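# Stand the full drink can upright in the bowl

## Task

Put the full drink can upright inside the bowl so that it stays there on its own, without the hand holding it, then release it and move the hand away.

## Robot and tools

Robot: a single six-joint arm, in simulation, carrying a five-fingered right hand. Every command covers this one arm, so each row is one list of 14 numbers. Joints from base outward: shoulder pan, shoulder lift, elbow, wrist 1, wrist 2, wrist 3. The elbow cannot fully straighten.

Scene frame: origin on the table surface under the arm base, +z up, +y to the left when facing along +x. Result positions are in metres, orientation as a wxyz quaternion, velocities in m/s and rad/s. Reported positions get less accurate at long reach.

Hand point: a spot fixed to the palm, 0.05 m in front of it, where the index pad meets the thumb tip in a pinch. Its own axes: +z along the straightened fingers (their tips lie 0.06 to 0.07 m past the point), +y out of the palm, +x across the palm toward the little finger. On the little-finger side the hand extends 0.08 m from the point. On the thumb side it extends 0.02 m with the thumb swung in front of the palm, and up to 0.09 m otherwise. A wrist bracket on the little-finger side sticks out 0.11 m across and 0.03 m past the point along +y, and it can collide with things.

Row layout (14 values, each in [-1, 1]): dx, dy, dz, rx, ry, rz, little, ring, middle, index, thumb_bend, thumb_turn, force_limit, speed.
- dx..rz are an offset, not a pose. They are expressed in the hand point's own axes and counted from the hand pose printed in the most recent result that shows it. Before any such result in the scene, and for later calls inside the same reply, they count from wherever the robot is when the action begins. The value 1.0 equals 0.6 m or 180 degrees. rx, ry, rz form a single rotation vector. Each row is measured from that same reference, not from the row before. All zeros drives the hand back to the reference; it is not a pause.
- Finger values are absolute targets. +1 means straight or open and -1 means curled into the palm. For thumb_turn, +1 puts the thumb beside the palm and -1 puts it opposite the fingers. A pinch is about index -0.22, thumb_bend -0.75, thumb_turn -0.57. To wrap a 0.035 to 0.08 m object, turn the thumb fully across before reaching it; the object then lies across the palm, centred toward the wrist from the hand point.
- force_limit: the closing stop load, linear from about 0 N at -1 to 10 N at +1 (15 N for the two thumb motors). It does not limit opening.
- speed: from nearly 0 at -1 to full at +1; at full speed a finger's whole travel takes 0.6 s. For a soft grip, close at -0.9 or slower.
A motor moves only when its target changes by at least 0.01. It then locks when it arrives, hits force_limit, or stalls. Repeating the same numbers keeps the grip. To loosen, send a target more open than hand_measured.

Tools:
- execute_actions {actions, pictures}. An empty list just returns the state. {"rows": [...], "steps": n} runs 1 to 15 rows, one per 1/30 s step; the last row repeats if there are fewer rows than steps, and steps defaults to 15. {"steps": n} with no rows waits up to 300 steps, counted from the last result, so reply time is included. Each step, the commanded pose is clipped to 100 mm and 16 degrees from the measured pose, so a distant target may need several calls. Arm motion lags commands by about 0.17 s.
- move {target, speed, stop_force}: target is one 14-number row with the same offset rule. It follows a straight path lasting 0.5 to 10 s, at speed 0.002 to 0.5 m/s (default 0.25; turning is limited to twice that in rad/s). It does not steer around obstacles. stop_force (9 to 40 N, allowed after 0.2 s of scene time) ends the path when the wrist sensor feels that much extra push along the line to the target; the hand then backs up two steps and holds. Use it only on slow moves that do not rotate, and leave it out when moving away from a surface. The result adds a move: line giving the ending (done, contact, off_target, moving, held, fault), any limits (paced = clipped; held = blocked steps), and the distance from the target.
- wait {seconds 0 to 10}: lets time pass with nothing new sent.
- zoom_image {camera: cam_high | cam_low | cam_wrist, region [x0,y0,x1,y1]}, at most 504x504 px of the 896x504 image.
- show_instructions: shows the reference image.
- finished_scene {scene}: ends and grades the scene. This cannot be undone.

Results: pose and velocities, joint positions and torques (noisy, offset, nonzero in free air), and Wrist force/torque in the hand point's axes (offset up to about 4 N, noise up to 2.4 N, saturating near 50 N; "no reading" is harmless). Also hand_measured, hand_stopped_by (moving, target, force, stalled, fault) and hand_load_n (positive means pushed open; loads near 0 mean the grip is gone), all listed in motor order. HELD or "pose unreachable" means the clearance check blocked or changed a command. "Hand target" is where the controller is currently driving. MOTOR HOT warns from 70 °C; at 85 °C the brakes engage for minutes.

Avoid: a 150 N contact force or a joint torque limit (135 N m for the big joints, 25.2 N m for the wrists, including the load's weight) stops the arm for 10 s. The arm is stiff, so aiming even slightly beyond a firm contact can trigger this. Fast touches hit harder. Never knock or place anything off the table. Do not drop the can, let it slip, or slam it. Loose objects may get nudged now and then. Open the hand and retreat before finishing, and check that the can stands upright in the bowl by itself.

Each tool is called after "Request:" by a JSON object that holds its "fn" and its "kwargs".

Reference images:

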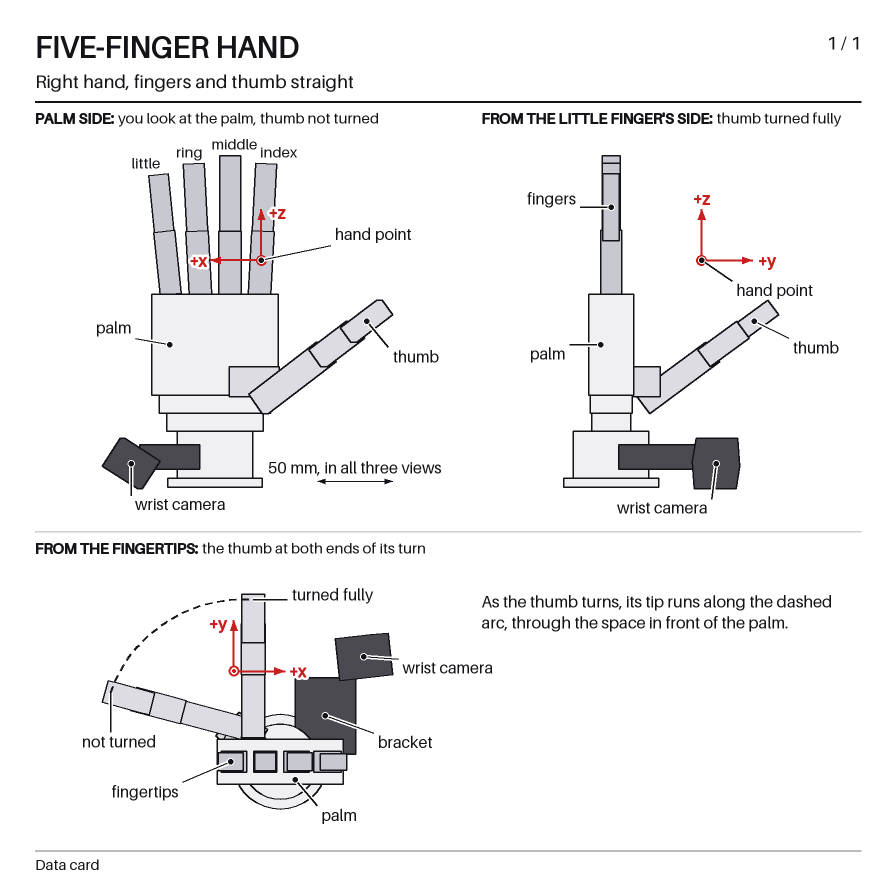

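## Session

Request:
{"fn": "execute_actions", "kwargs": {"actions": []}}

Scene clock: 0.00 s of 4800.00 s.
end_effector_position=(+0.2449, -0.4252, +0.1925) hand_measured=(+1.000, +1.000, +1.000, +1.000, +1.000, +1.000) hand_load_n=(+0.0, +0.0, +0.0, +0.0, +0.0, +0.0) hand_stopped_by=(target, target, target, target, target, target) hand_force_limit=0.00 hand_speed=-0.80 end_effector_quat_wxyz=(-0.263, -0.263, +0.795, -0.480) end_effector_velocity=(-0.000, +0.000, -0.000) end_effector_angular_velocity=(+0.000, +0.000, +0.000)
Joint positions: [-1.052 -0.933  2.022 -0.104  1.469 -3.127]
Joint velocities: [ 0.    -0.     0.001 -0.001  0.     0.   ]
Joint torques (N m, as the arm reports them, + toward a larger angle): no reading
Wrist force (N, on the end effector, along its own x y z axes, offset not removed): no reading
Wrist torque (N m, same axes, about the end effector's origin, offset not removed): no reading
Hand target: +0.245, -0.425, +0.192; -0.263, -0.263, +0.795, -0.480

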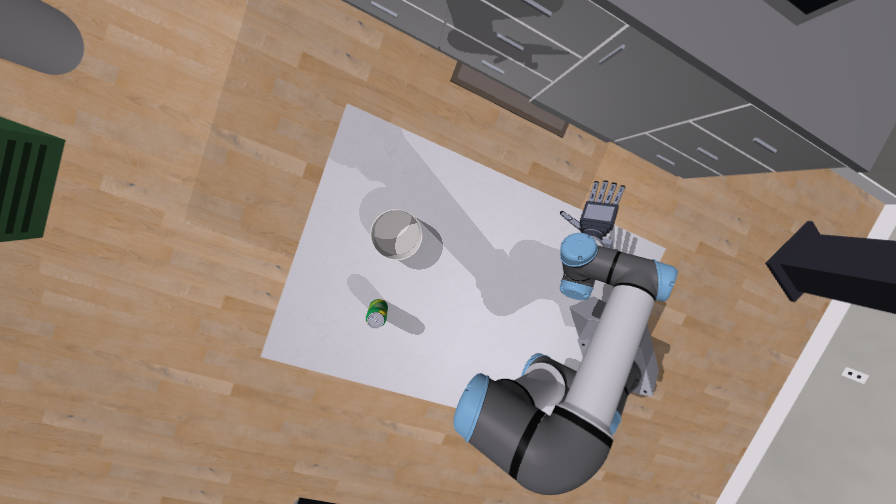

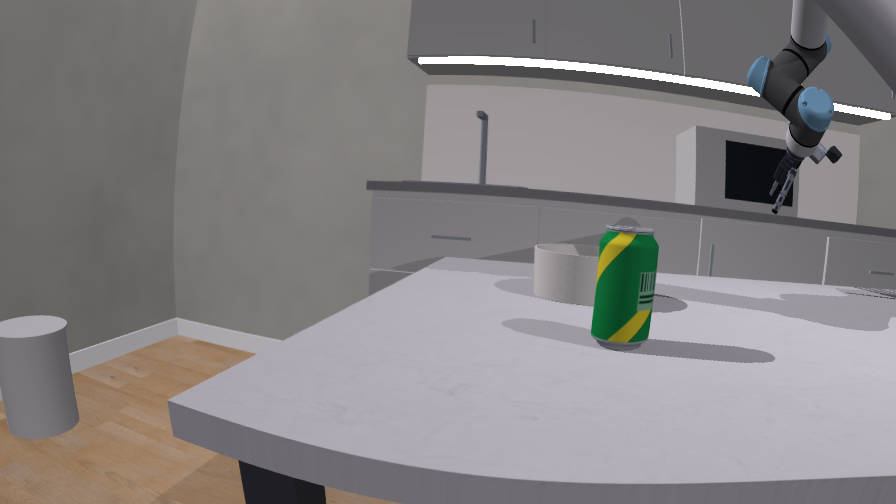

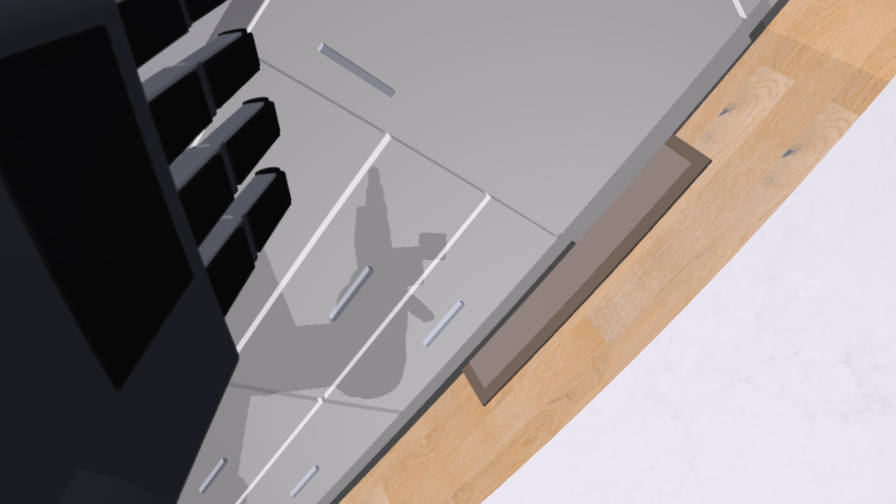

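Request:
{"fn": "zoom_image", "kwargs": {"camera": "cam_high", "region": [320, 180, 480, 350]}}

Request:
{"fn": "zoom_image", "kwargs": {"camera": "cam_high", "region": [440, 160, 700, 500]}}

Request:
{"fn": "zoom_image", "kwargs": {"camera": "cam_low", "region": [500, 190, 720, 370]}}

Region (320, 180, 480, 350) of cam_high's 896x504 image, scaled by 2.965, with more detail than that image has; it fills the left 474 columns of this view, and the rest is white.

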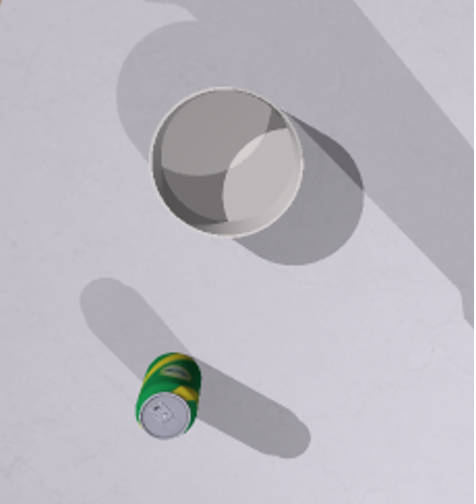

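Region (440, 160, 700, 500) of cam_high's 896x504 image, scaled by 1.482, with more detail than that image has; it fills the left 385 columns of this view, and the rest is white.

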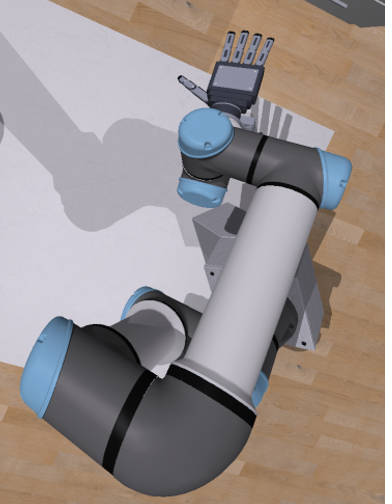

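Region (500, 190, 720, 370) of cam_low's 896x504 image, scaled by 2.291, with more detail than that image has; it fills the top 412 rows of this view, and the rest is white.

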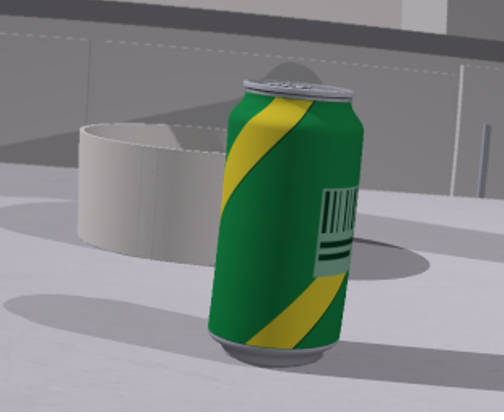

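Request:
{"fn": "move", "kwargs": {"target": [-0.453,-0.158,-0.96,0.101,-0.438,-0.102,1,1,1,1,1,-1,0.2,0], "speed": 0.25}}

Scene clock: 108.13 s of 4800.00 s.
end_effector_position=(+0.6004, +0.1005, +0.3019) hand_measured=(+1.000, +1.000, +1.000, +1.000, +1.000, -1.000) hand_load_n=(+0.0, +0.0, +0.0, +0.0, +0.0, +0.0) hand_stopped_by=(target, target, target, target, target, target) hand_force_limit=0.20 hand_speed=0.00 end_effector_quat_wxyz=(-0.269, +0.655, -0.653, +0.270) end_effector_velocity=(+0.001, -0.001, -0.000) end_effector_angular_velocity=(+0.004, -0.030, +0.002)
Joint positions: [-0.991 -1.885  1.906  0.214  0.14  -2.807]
Joint velocities: [-0.004 -0.058  0.043 -0.191  0.003  0.205]
Joint torques (N m, as the arm reports them, + toward a larger angle): [-21.63  -2.66  -0.26  -3.01   3.18   1.1 ]
Wrist force (N, on the end effector, along its own x y z axes, offset not removed): [0.8 -1.4 -0.9]
Wrist torque (N m, same axes, about the end effector's origin, offset not removed): [-0.24 -0.13 0.02]
Hand target: +0.600, +0.100, +0.302; -0.271, +0.654, -0.652, +0.271
Off the commanded pose: 0.001 m, 0 deg.
After step 160, 98.97 s passed at rest.
move: done

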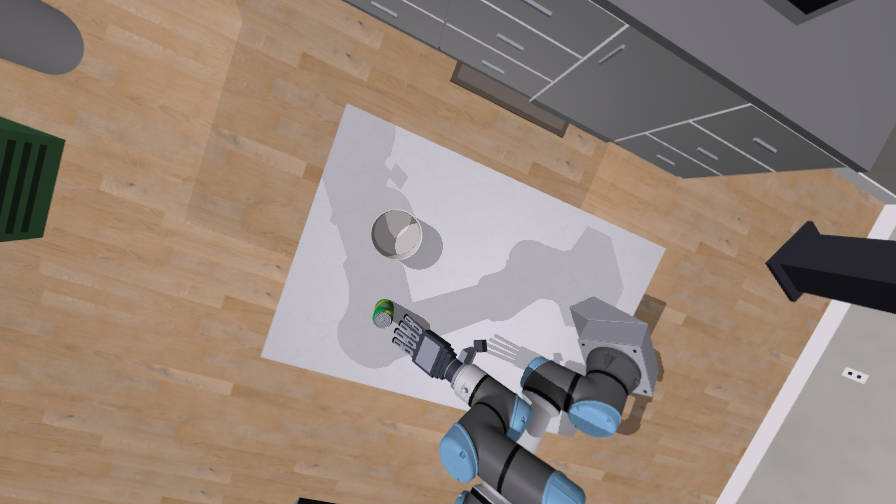

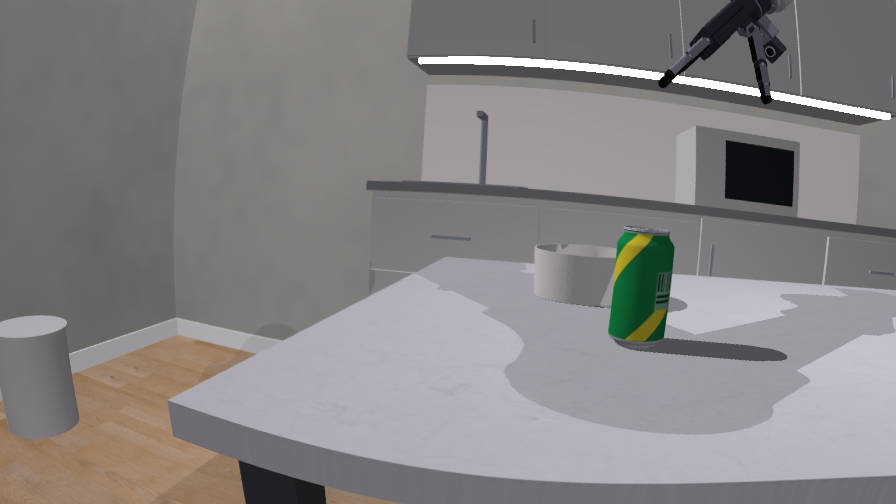

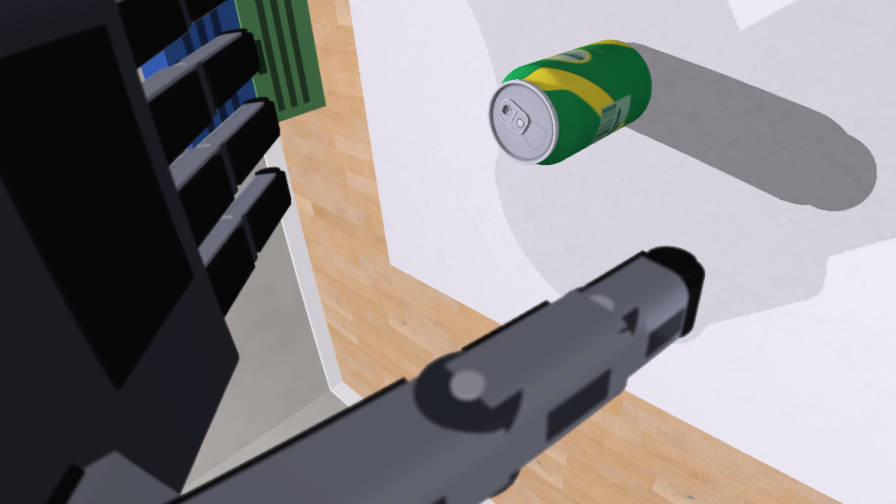

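Request:
{"fn": "zoom_image", "kwargs": {"camera": "cam_high", "region": [340, 270, 500, 400]}}

Region (340, 270, 500, 400) of cam_high's 896x504 image, scaled by 3.150, with more detail than that image has; it fills the top 410 rows of this view, and the rest is white.

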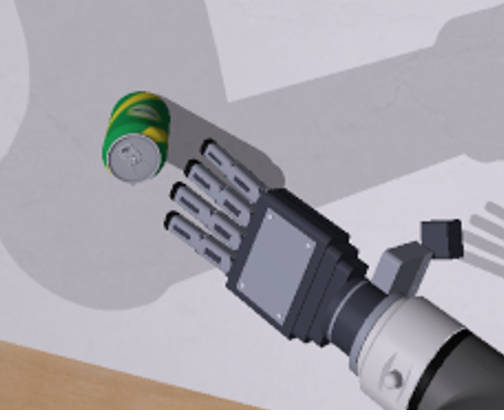

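Request:
{"fn": "move", "kwargs": {"target": [-0.075,0.0236,0.283,0,0.1375,0.1375,1,1,1,1,1,-1,0.2,0], "speed": 0.15}}

Scene clock: 154.53 s of 4800.00 s.
end_effector_position=(+0.7099, +0.1459, +0.1720) hand_measured=(+1.000, +1.000, +1.000, +1.000, +1.000, -1.000) hand_load_n=(+0.0, +0.0, +0.0, +0.0, +0.0, +0.0) hand_stopped_by=(target, target, target, target, target, target) hand_force_limit=0.20 hand_speed=0.00 end_effector_quat_wxyz=(+0.176, -0.429, +0.819, -0.339) end_effector_velocity=(+0.002, +0.001, -0.002) end_effector_angular_velocity=(-0.002, +0.000, -0.012)
Joint positions: [-0.239 -1.635  1.575  0.41   1.222 -2.316]
Joint velocities: [ 0.011  0.008 -0.012  0.009  0.018  0.008]
Joint torques (N m, as the arm reports them, + toward a larger angle): [ -1.53 -13.34 -24.26   2.45   3.5    1.3 ]
Wrist force (N, on the end effector, along its own x y z axes, offset not removed): [1.4 -0.9 0.6]
Wrist torque (N m, same axes, about the end effector's origin, offset not removed): [-0.24 -0.30 0.00]
Hand target: +0.710, +0.146, +0.172; +0.176, -0.428, +0.819, -0.339
Off the commanded pose: 0.001 m, 0 deg.
After step 90, 40.87 s passed at rest.
move: done

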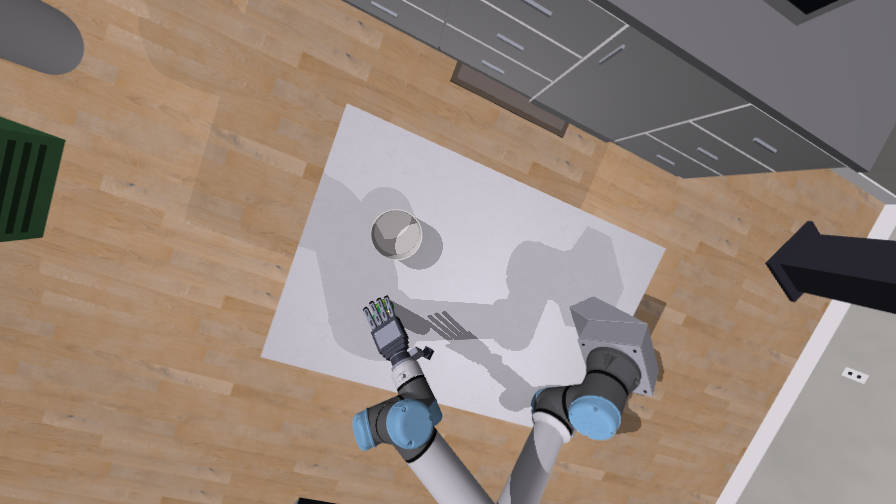

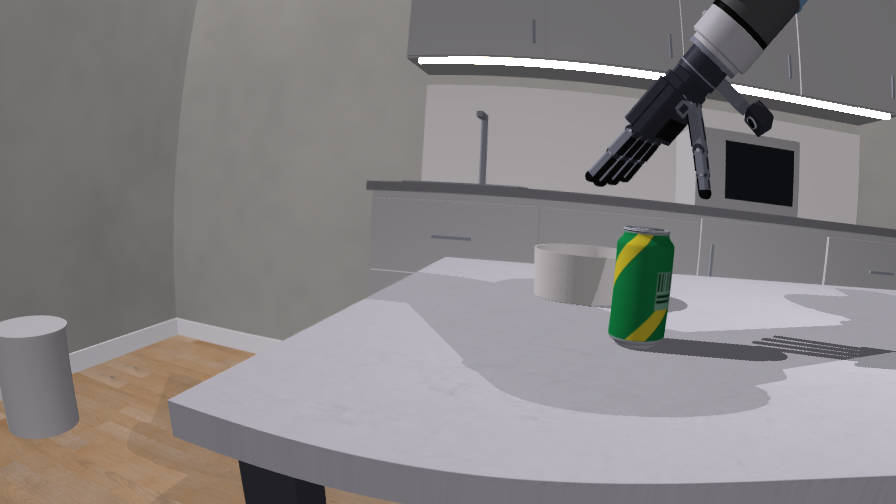

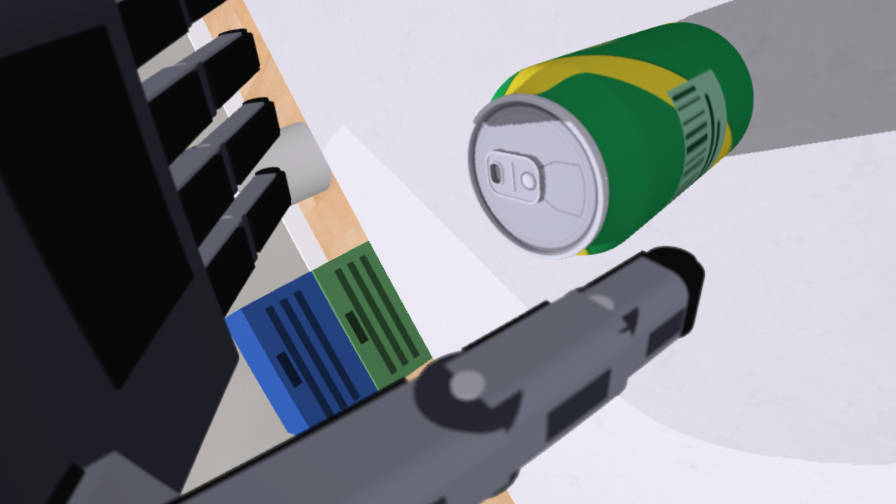

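Request:
{"fn": "move", "kwargs": {"target": [-0.0167,0.027,0.067,0,0,0,1,1,1,1,1,-1,0.2,0], "speed": 0.08}}

Scene clock: 220.17 s of 4800.00 s.
end_effector_position=(+0.7293, +0.1445, +0.1323) hand_measured=(+1.000, +1.000, +1.000, +1.000, +1.000, -1.000) hand_load_n=(+0.0, +0.0, +0.0, +0.0, +0.0, +0.0) hand_stopped_by=(target, target, target, target, target, target) hand_force_limit=0.20 hand_speed=0.00 end_effector_quat_wxyz=(+0.176, -0.429, +0.819, -0.339) end_effector_velocity=(+0.000, -0.000, -0.003) end_effector_angular_velocity=(+0.001, +0.002, -0.001)
Joint positions: [-0.153 -1.543  1.519  0.364  1.303 -2.285]
Joint velocities: [ 0.005  0.006 -0.003 -0.002  0.004  0.001]
Joint torques (N m, as the arm reports them, + toward a larger angle): [ -1.55 -16.32 -24.33  -1.73   3.54   1.36]
Wrist force (N, on the end effector, along its own x y z axes, offset not removed): [2.3 -0.3 -1.1]
Wrist torque (N m, same axes, about the end effector's origin, offset not removed): [-0.13 -0.40 0.17]
Hand target: +0.729, +0.144, +0.132; +0.176, -0.429, +0.819, -0.339
Off the commanded pose: 0.000 m, 0 deg.
After step 90, 61.60 s passed at rest.
move: done

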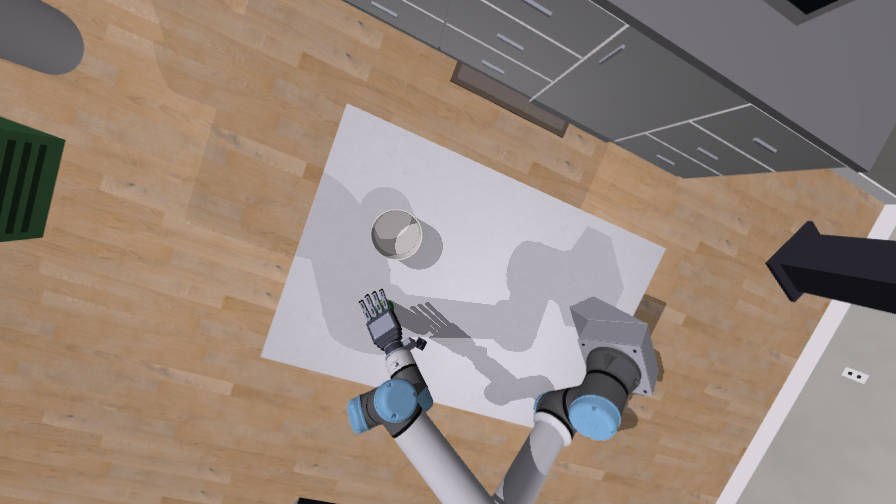

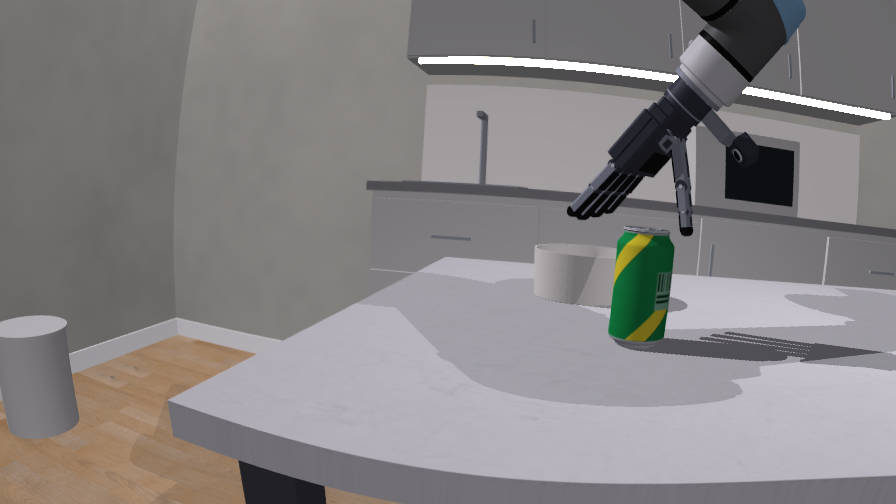

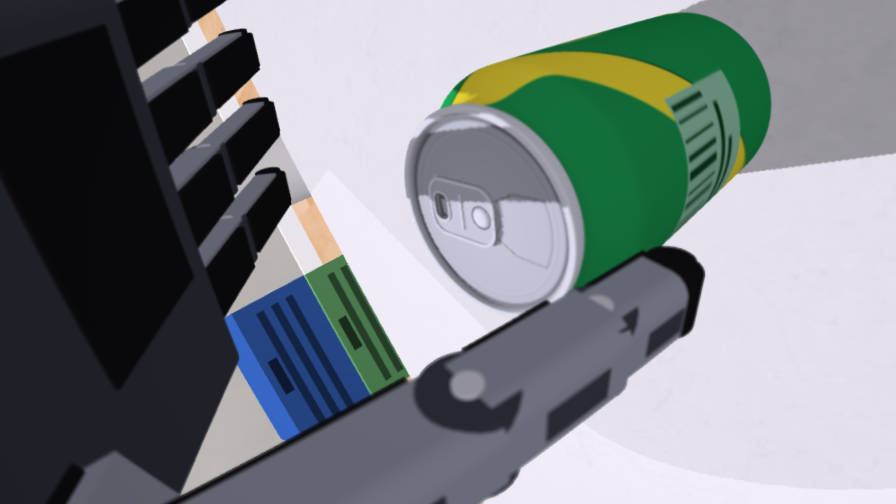

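Request:
{"fn": "move", "kwargs": {"target": [0,0.047,0.047,0,0,0,1,1,1,1,1,-1,0.2,0], "speed": 0.04}}

Scene clock: 227.80 s of 4800.00 s.
end_effector_position=(+0.7291, +0.1445, +0.0926) hand_measured=(+1.000, +1.000, +1.000, +1.000, +1.000, -1.000) hand_load_n=(+0.0, +0.0, +0.0, +0.0, +0.0, +0.0) hand_stopped_by=(target, target, target, target, target, target) hand_force_limit=0.20 hand_speed=0.00 end_effector_quat_wxyz=(+0.176, -0.429, +0.819, -0.339) end_effector_velocity=(+0.001, +0.001, -0.002) end_effector_angular_velocity=(-0.001, -0.001, +0.001)
Joint positions: [-0.082 -1.486  1.521  0.3    1.37  -2.261]
Joint velocities: [ 0.005  0.003 -0.002 -0.003  0.006  0.001]
Joint torques (N m, as the arm reports them, + toward a larger angle): [ -4.56 -21.05 -23.76  -1.73   3.3    1.14]
Wrist force (N, on the end effector, along its own x y z axes, offset not removed): [0.7 -0.7 0.9]
Wrist torque (N m, same axes, about the end effector's origin, offset not removed): [-0.29 -0.27 0.11]
Hand target: +0.729, +0.145, +0.092; +0.176, -0.429, +0.819, -0.339
Off the commanded pose: 0.000 m, 0 deg.
After step 90, 3.23 s passed at rest.
move: done

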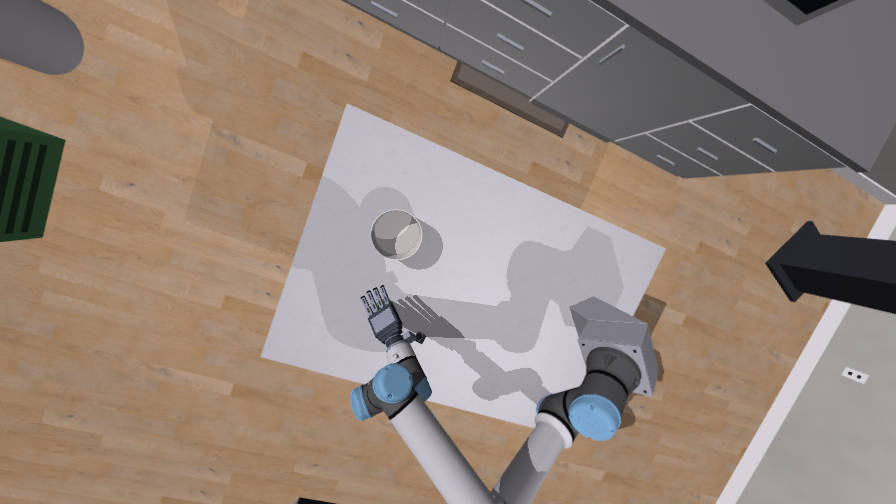

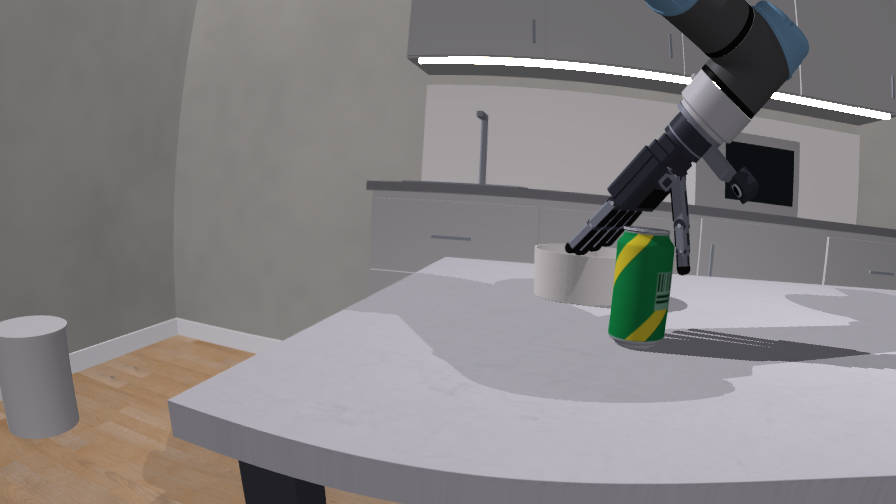

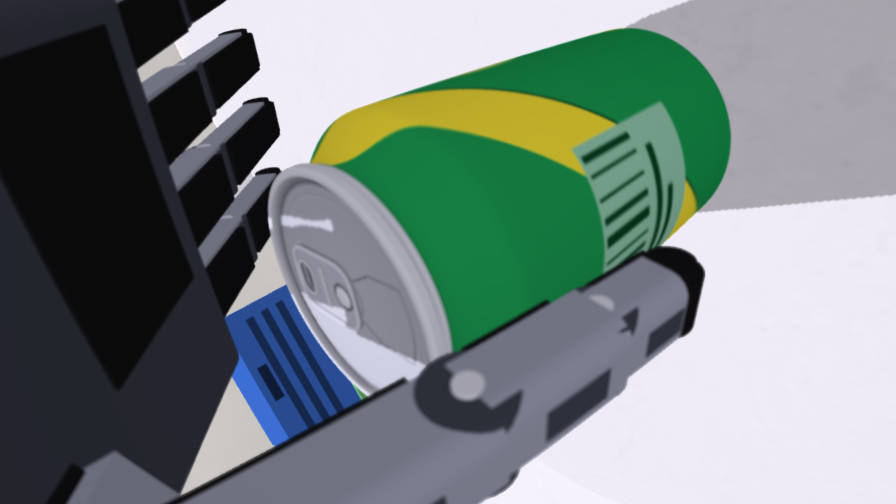

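Request:
{"fn": "move", "kwargs": {"target": [0,0,0,0,0,0,0.5,0.5,0.5,0.5,0.8,-1,-0.85,-0.5]}}

Request:
{"fn": "move", "kwargs": {"target": [0,0,0,0,0,0,0.2,0.2,-0.2,-0.2,-0.2,-1,-0.85,-0.88]}}

Scene clock: 238.70 s of 4800.00 s.
end_effector_position=(+0.7292, +0.1446, +0.0927) hand_measured=(+0.500, +0.500, +0.500, +0.500, +0.800, -1.000) hand_load_n=(+0.0, +0.0, +0.0, +0.0, +0.0, +0.0) hand_stopped_by=(target, target, target, target, target, target) hand_force_limit=-0.85 hand_speed=-0.50 end_effector_quat_wxyz=(+0.176, -0.429, +0.819, -0.339) end_effector_velocity=(+0.000, +0.000, +0.000) end_effector_angular_velocity=(+0.001, -0.000, +0.001)
Joint positions: [-0.082 -1.486  1.521  0.3    1.37  -2.261]
Joint velocities: [-0.001 -0.001 -0.     0.    -0.002 -0.   ]
Joint torques (N m, as the arm reports them, + toward a larger angle): [-23.34 -42.38   1.97   2.77  -1.81  -1.59]
Wrist force (N, on the end effector, along its own x y z axes, offset not removed): [0.5 -0.2 -0.1]
Wrist torque (N m, same axes, about the end effector's origin, offset not removed): [-0.11 -0.12 0.07]
Hand target: +0.729, +0.145, +0.093; +0.176, -0.429, +0.819, -0.339
Off the commanded pose: 0.000 m, 0 deg.
After step 90, 7.03 s passed at rest.
move: done

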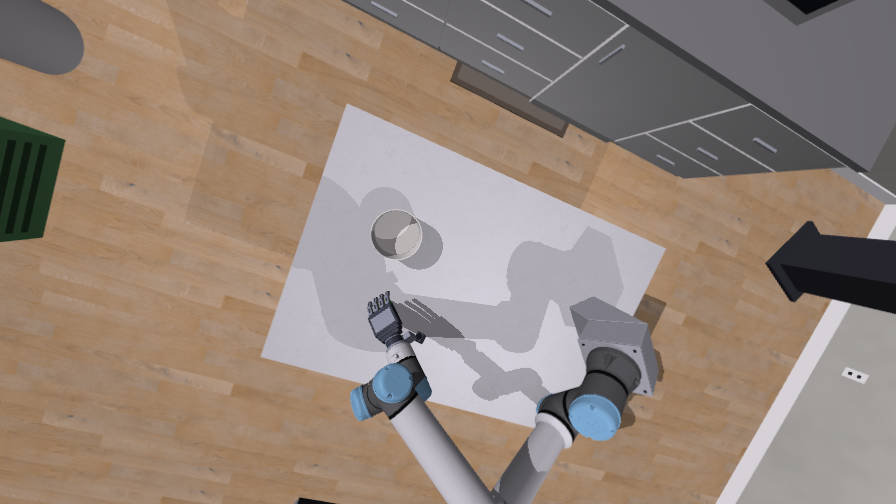

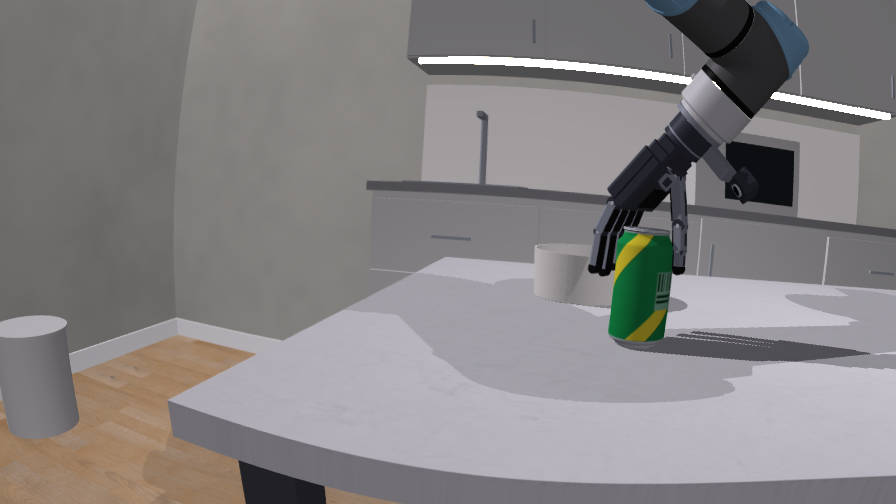

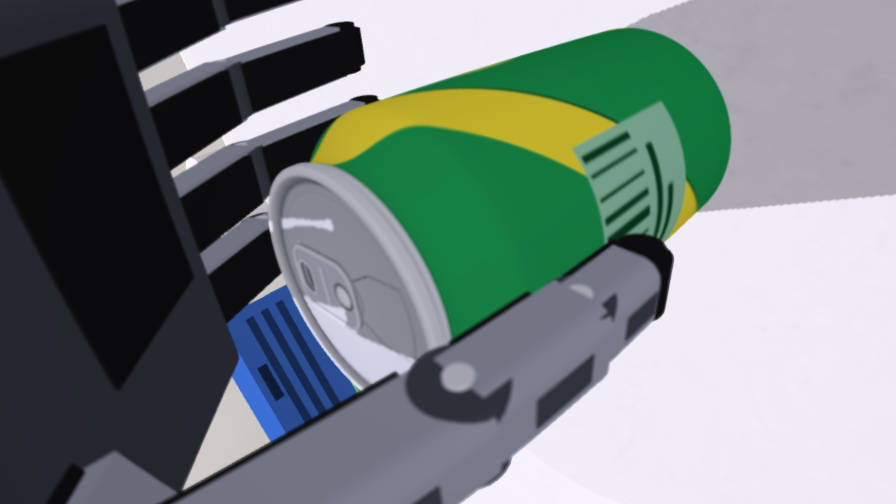

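Scene clock: 240.47 s of 4800.00 s.
end_effector_position=(+0.7291, +0.1446, +0.0927) hand_measured=(+0.200, +0.200, +0.262, +0.242, +0.652, -1.000) hand_load_n=(+0.0, +0.0, +1.5, +1.5, +2.5, +0.0) hand_stopped_by=(target, target, force, force, force, target) hand_force_limit=-0.85 hand_speed=-0.88 end_effector_quat_wxyz=(+0.176, -0.429, +0.819, -0.339) end_effector_velocity=(+0.000, +0.000, +0.000) end_effector_angular_velocity=(+0.001, +0.000, +0.001)
Joint positions: [-0.082 -1.486  1.521  0.3    1.37  -2.261]
Joint velocities: [-0.001 -0.001 -0.     0.    -0.002 -0.001]
Joint torques (N m, as the arm reports them, + toward a larger angle): [-22.92 -39.56  -7.55   1.89  -1.33  -1.14]
Wrist force (N, on the end effector, along its own x y z axes, offset not removed): [1.5 0.6 0.7]
Wrist torque (N m, same axes, about the end effector's origin, offset not removed): [-0.07 -0.32 0.18]
Hand target: +0.729, +0.145, +0.093; +0.176, -0.429, +0.819, -0.339
Off the commanded pose: 0.000 m, 0 deg.
move: done

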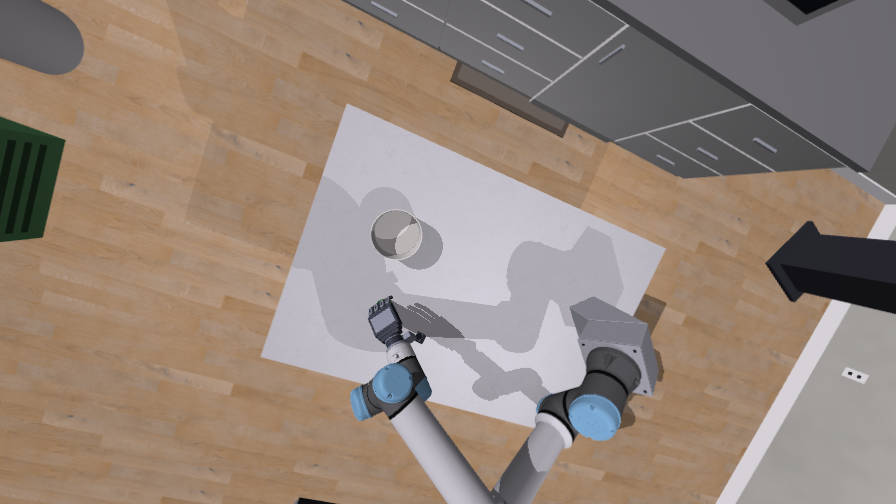

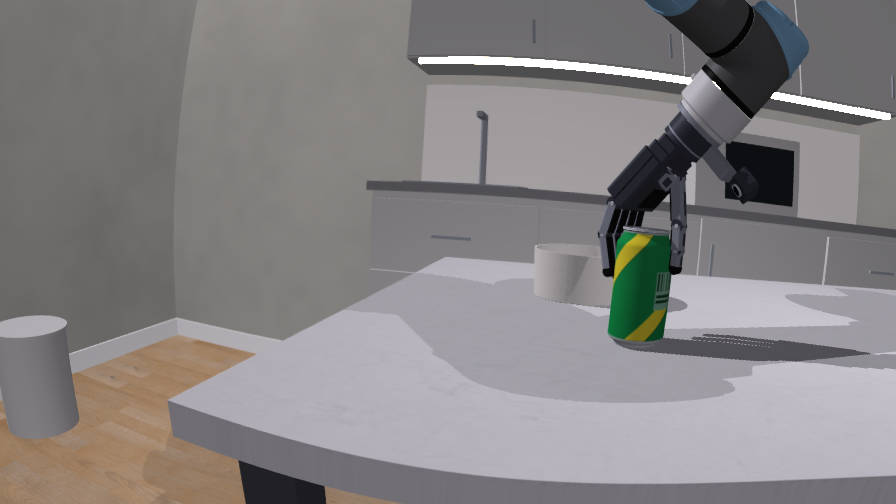

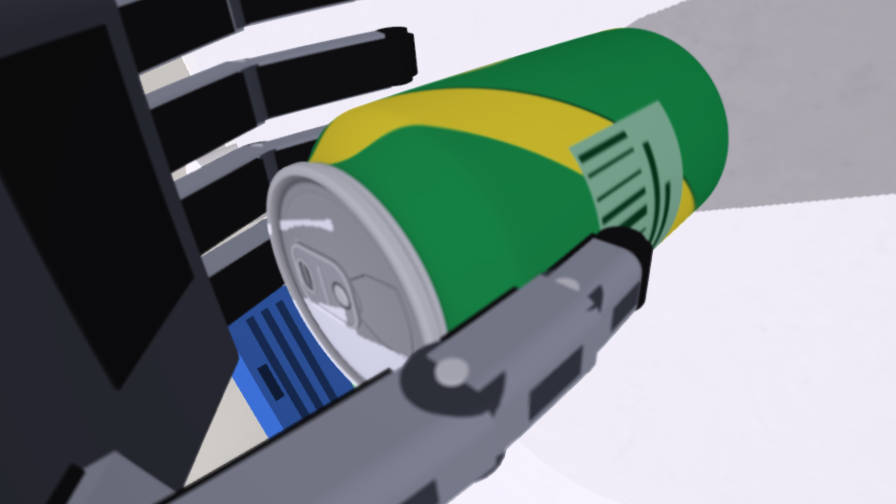

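Good tripod contact. Squeeze with index and middle to ~6 N each.

Request:
{"fn": "move", "kwargs": {"target": [0,0,0,0,0,0,0.2,0.2,-0.3,-0.3,-0.2,-1,0.2,-0.92]}}

Scene clock: 245.60 s of 4800.00 s.
end_effector_position=(+0.7291, +0.1446, +0.0927) hand_measured=(+0.200, +0.200, +0.238, +0.212, +0.656, -1.000) hand_load_n=(+0.0, +0.0, +5.5, +6.0, +9.0, +0.0) hand_stopped_by=(target, target, force, force, force, target) hand_force_limit=0.20 hand_speed=-0.92 end_effector_quat_wxyz=(+0.176, -0.429, +0.819, -0.339) end_effector_velocity=(-0.001, -0.000, -0.000) end_effector_angular_velocity=(-0.000, +0.001, -0.001)
Joint positions: [-0.082 -1.486  1.521  0.3    1.37  -2.261]
Joint velocities: [ 0.    -0.001  0.002  0.     0.001  0.   ]
Joint torques (N m, as the arm reports them, + toward a larger angle): [-18.38 -36.1  -20.51  -0.53  -0.86  -0.2 ]
Wrist force (N, on the end effector, along its own x y z axes, offset not removed): [1.1 0.6 2.2]
Wrist torque (N m, same axes, about the end effector's origin, offset not removed): [-0.27 -0.26 0.13]
Hand target: +0.729, +0.145, +0.093; +0.176, -0.429, +0.819, -0.339
Off the commanded pose: 0.000 m, 0 deg.
After step 90, 1.43 s passed at rest.
move: done

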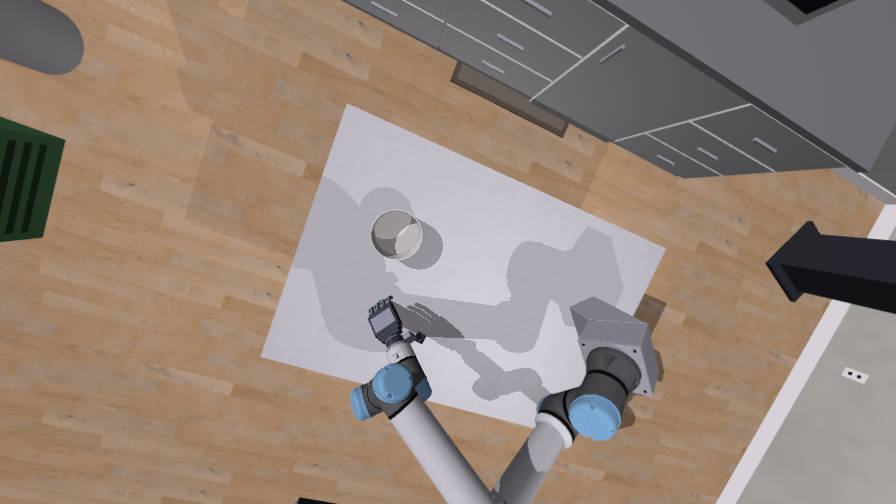

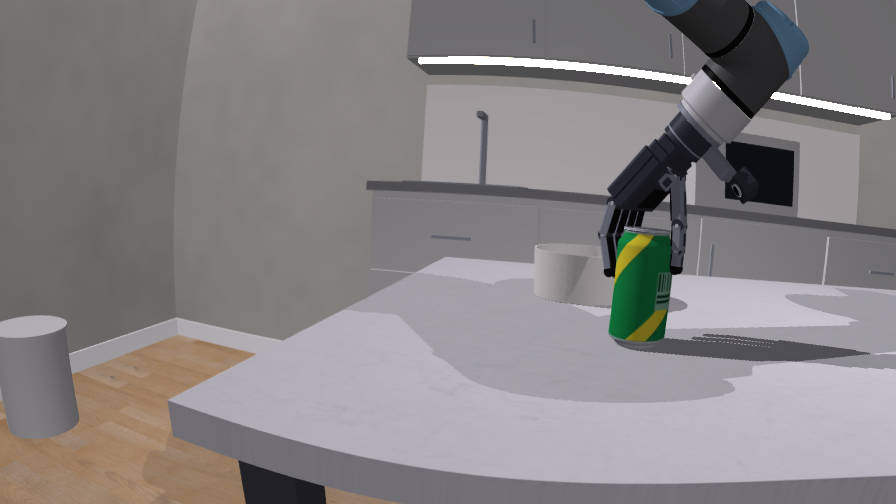

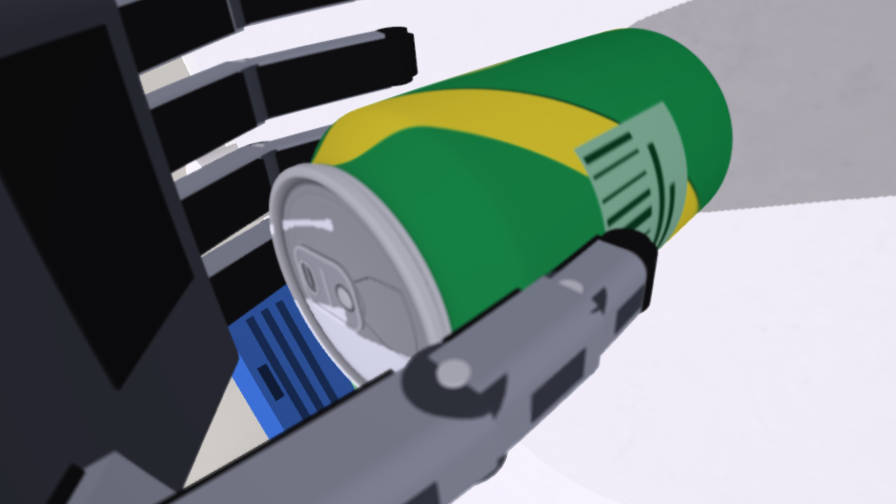

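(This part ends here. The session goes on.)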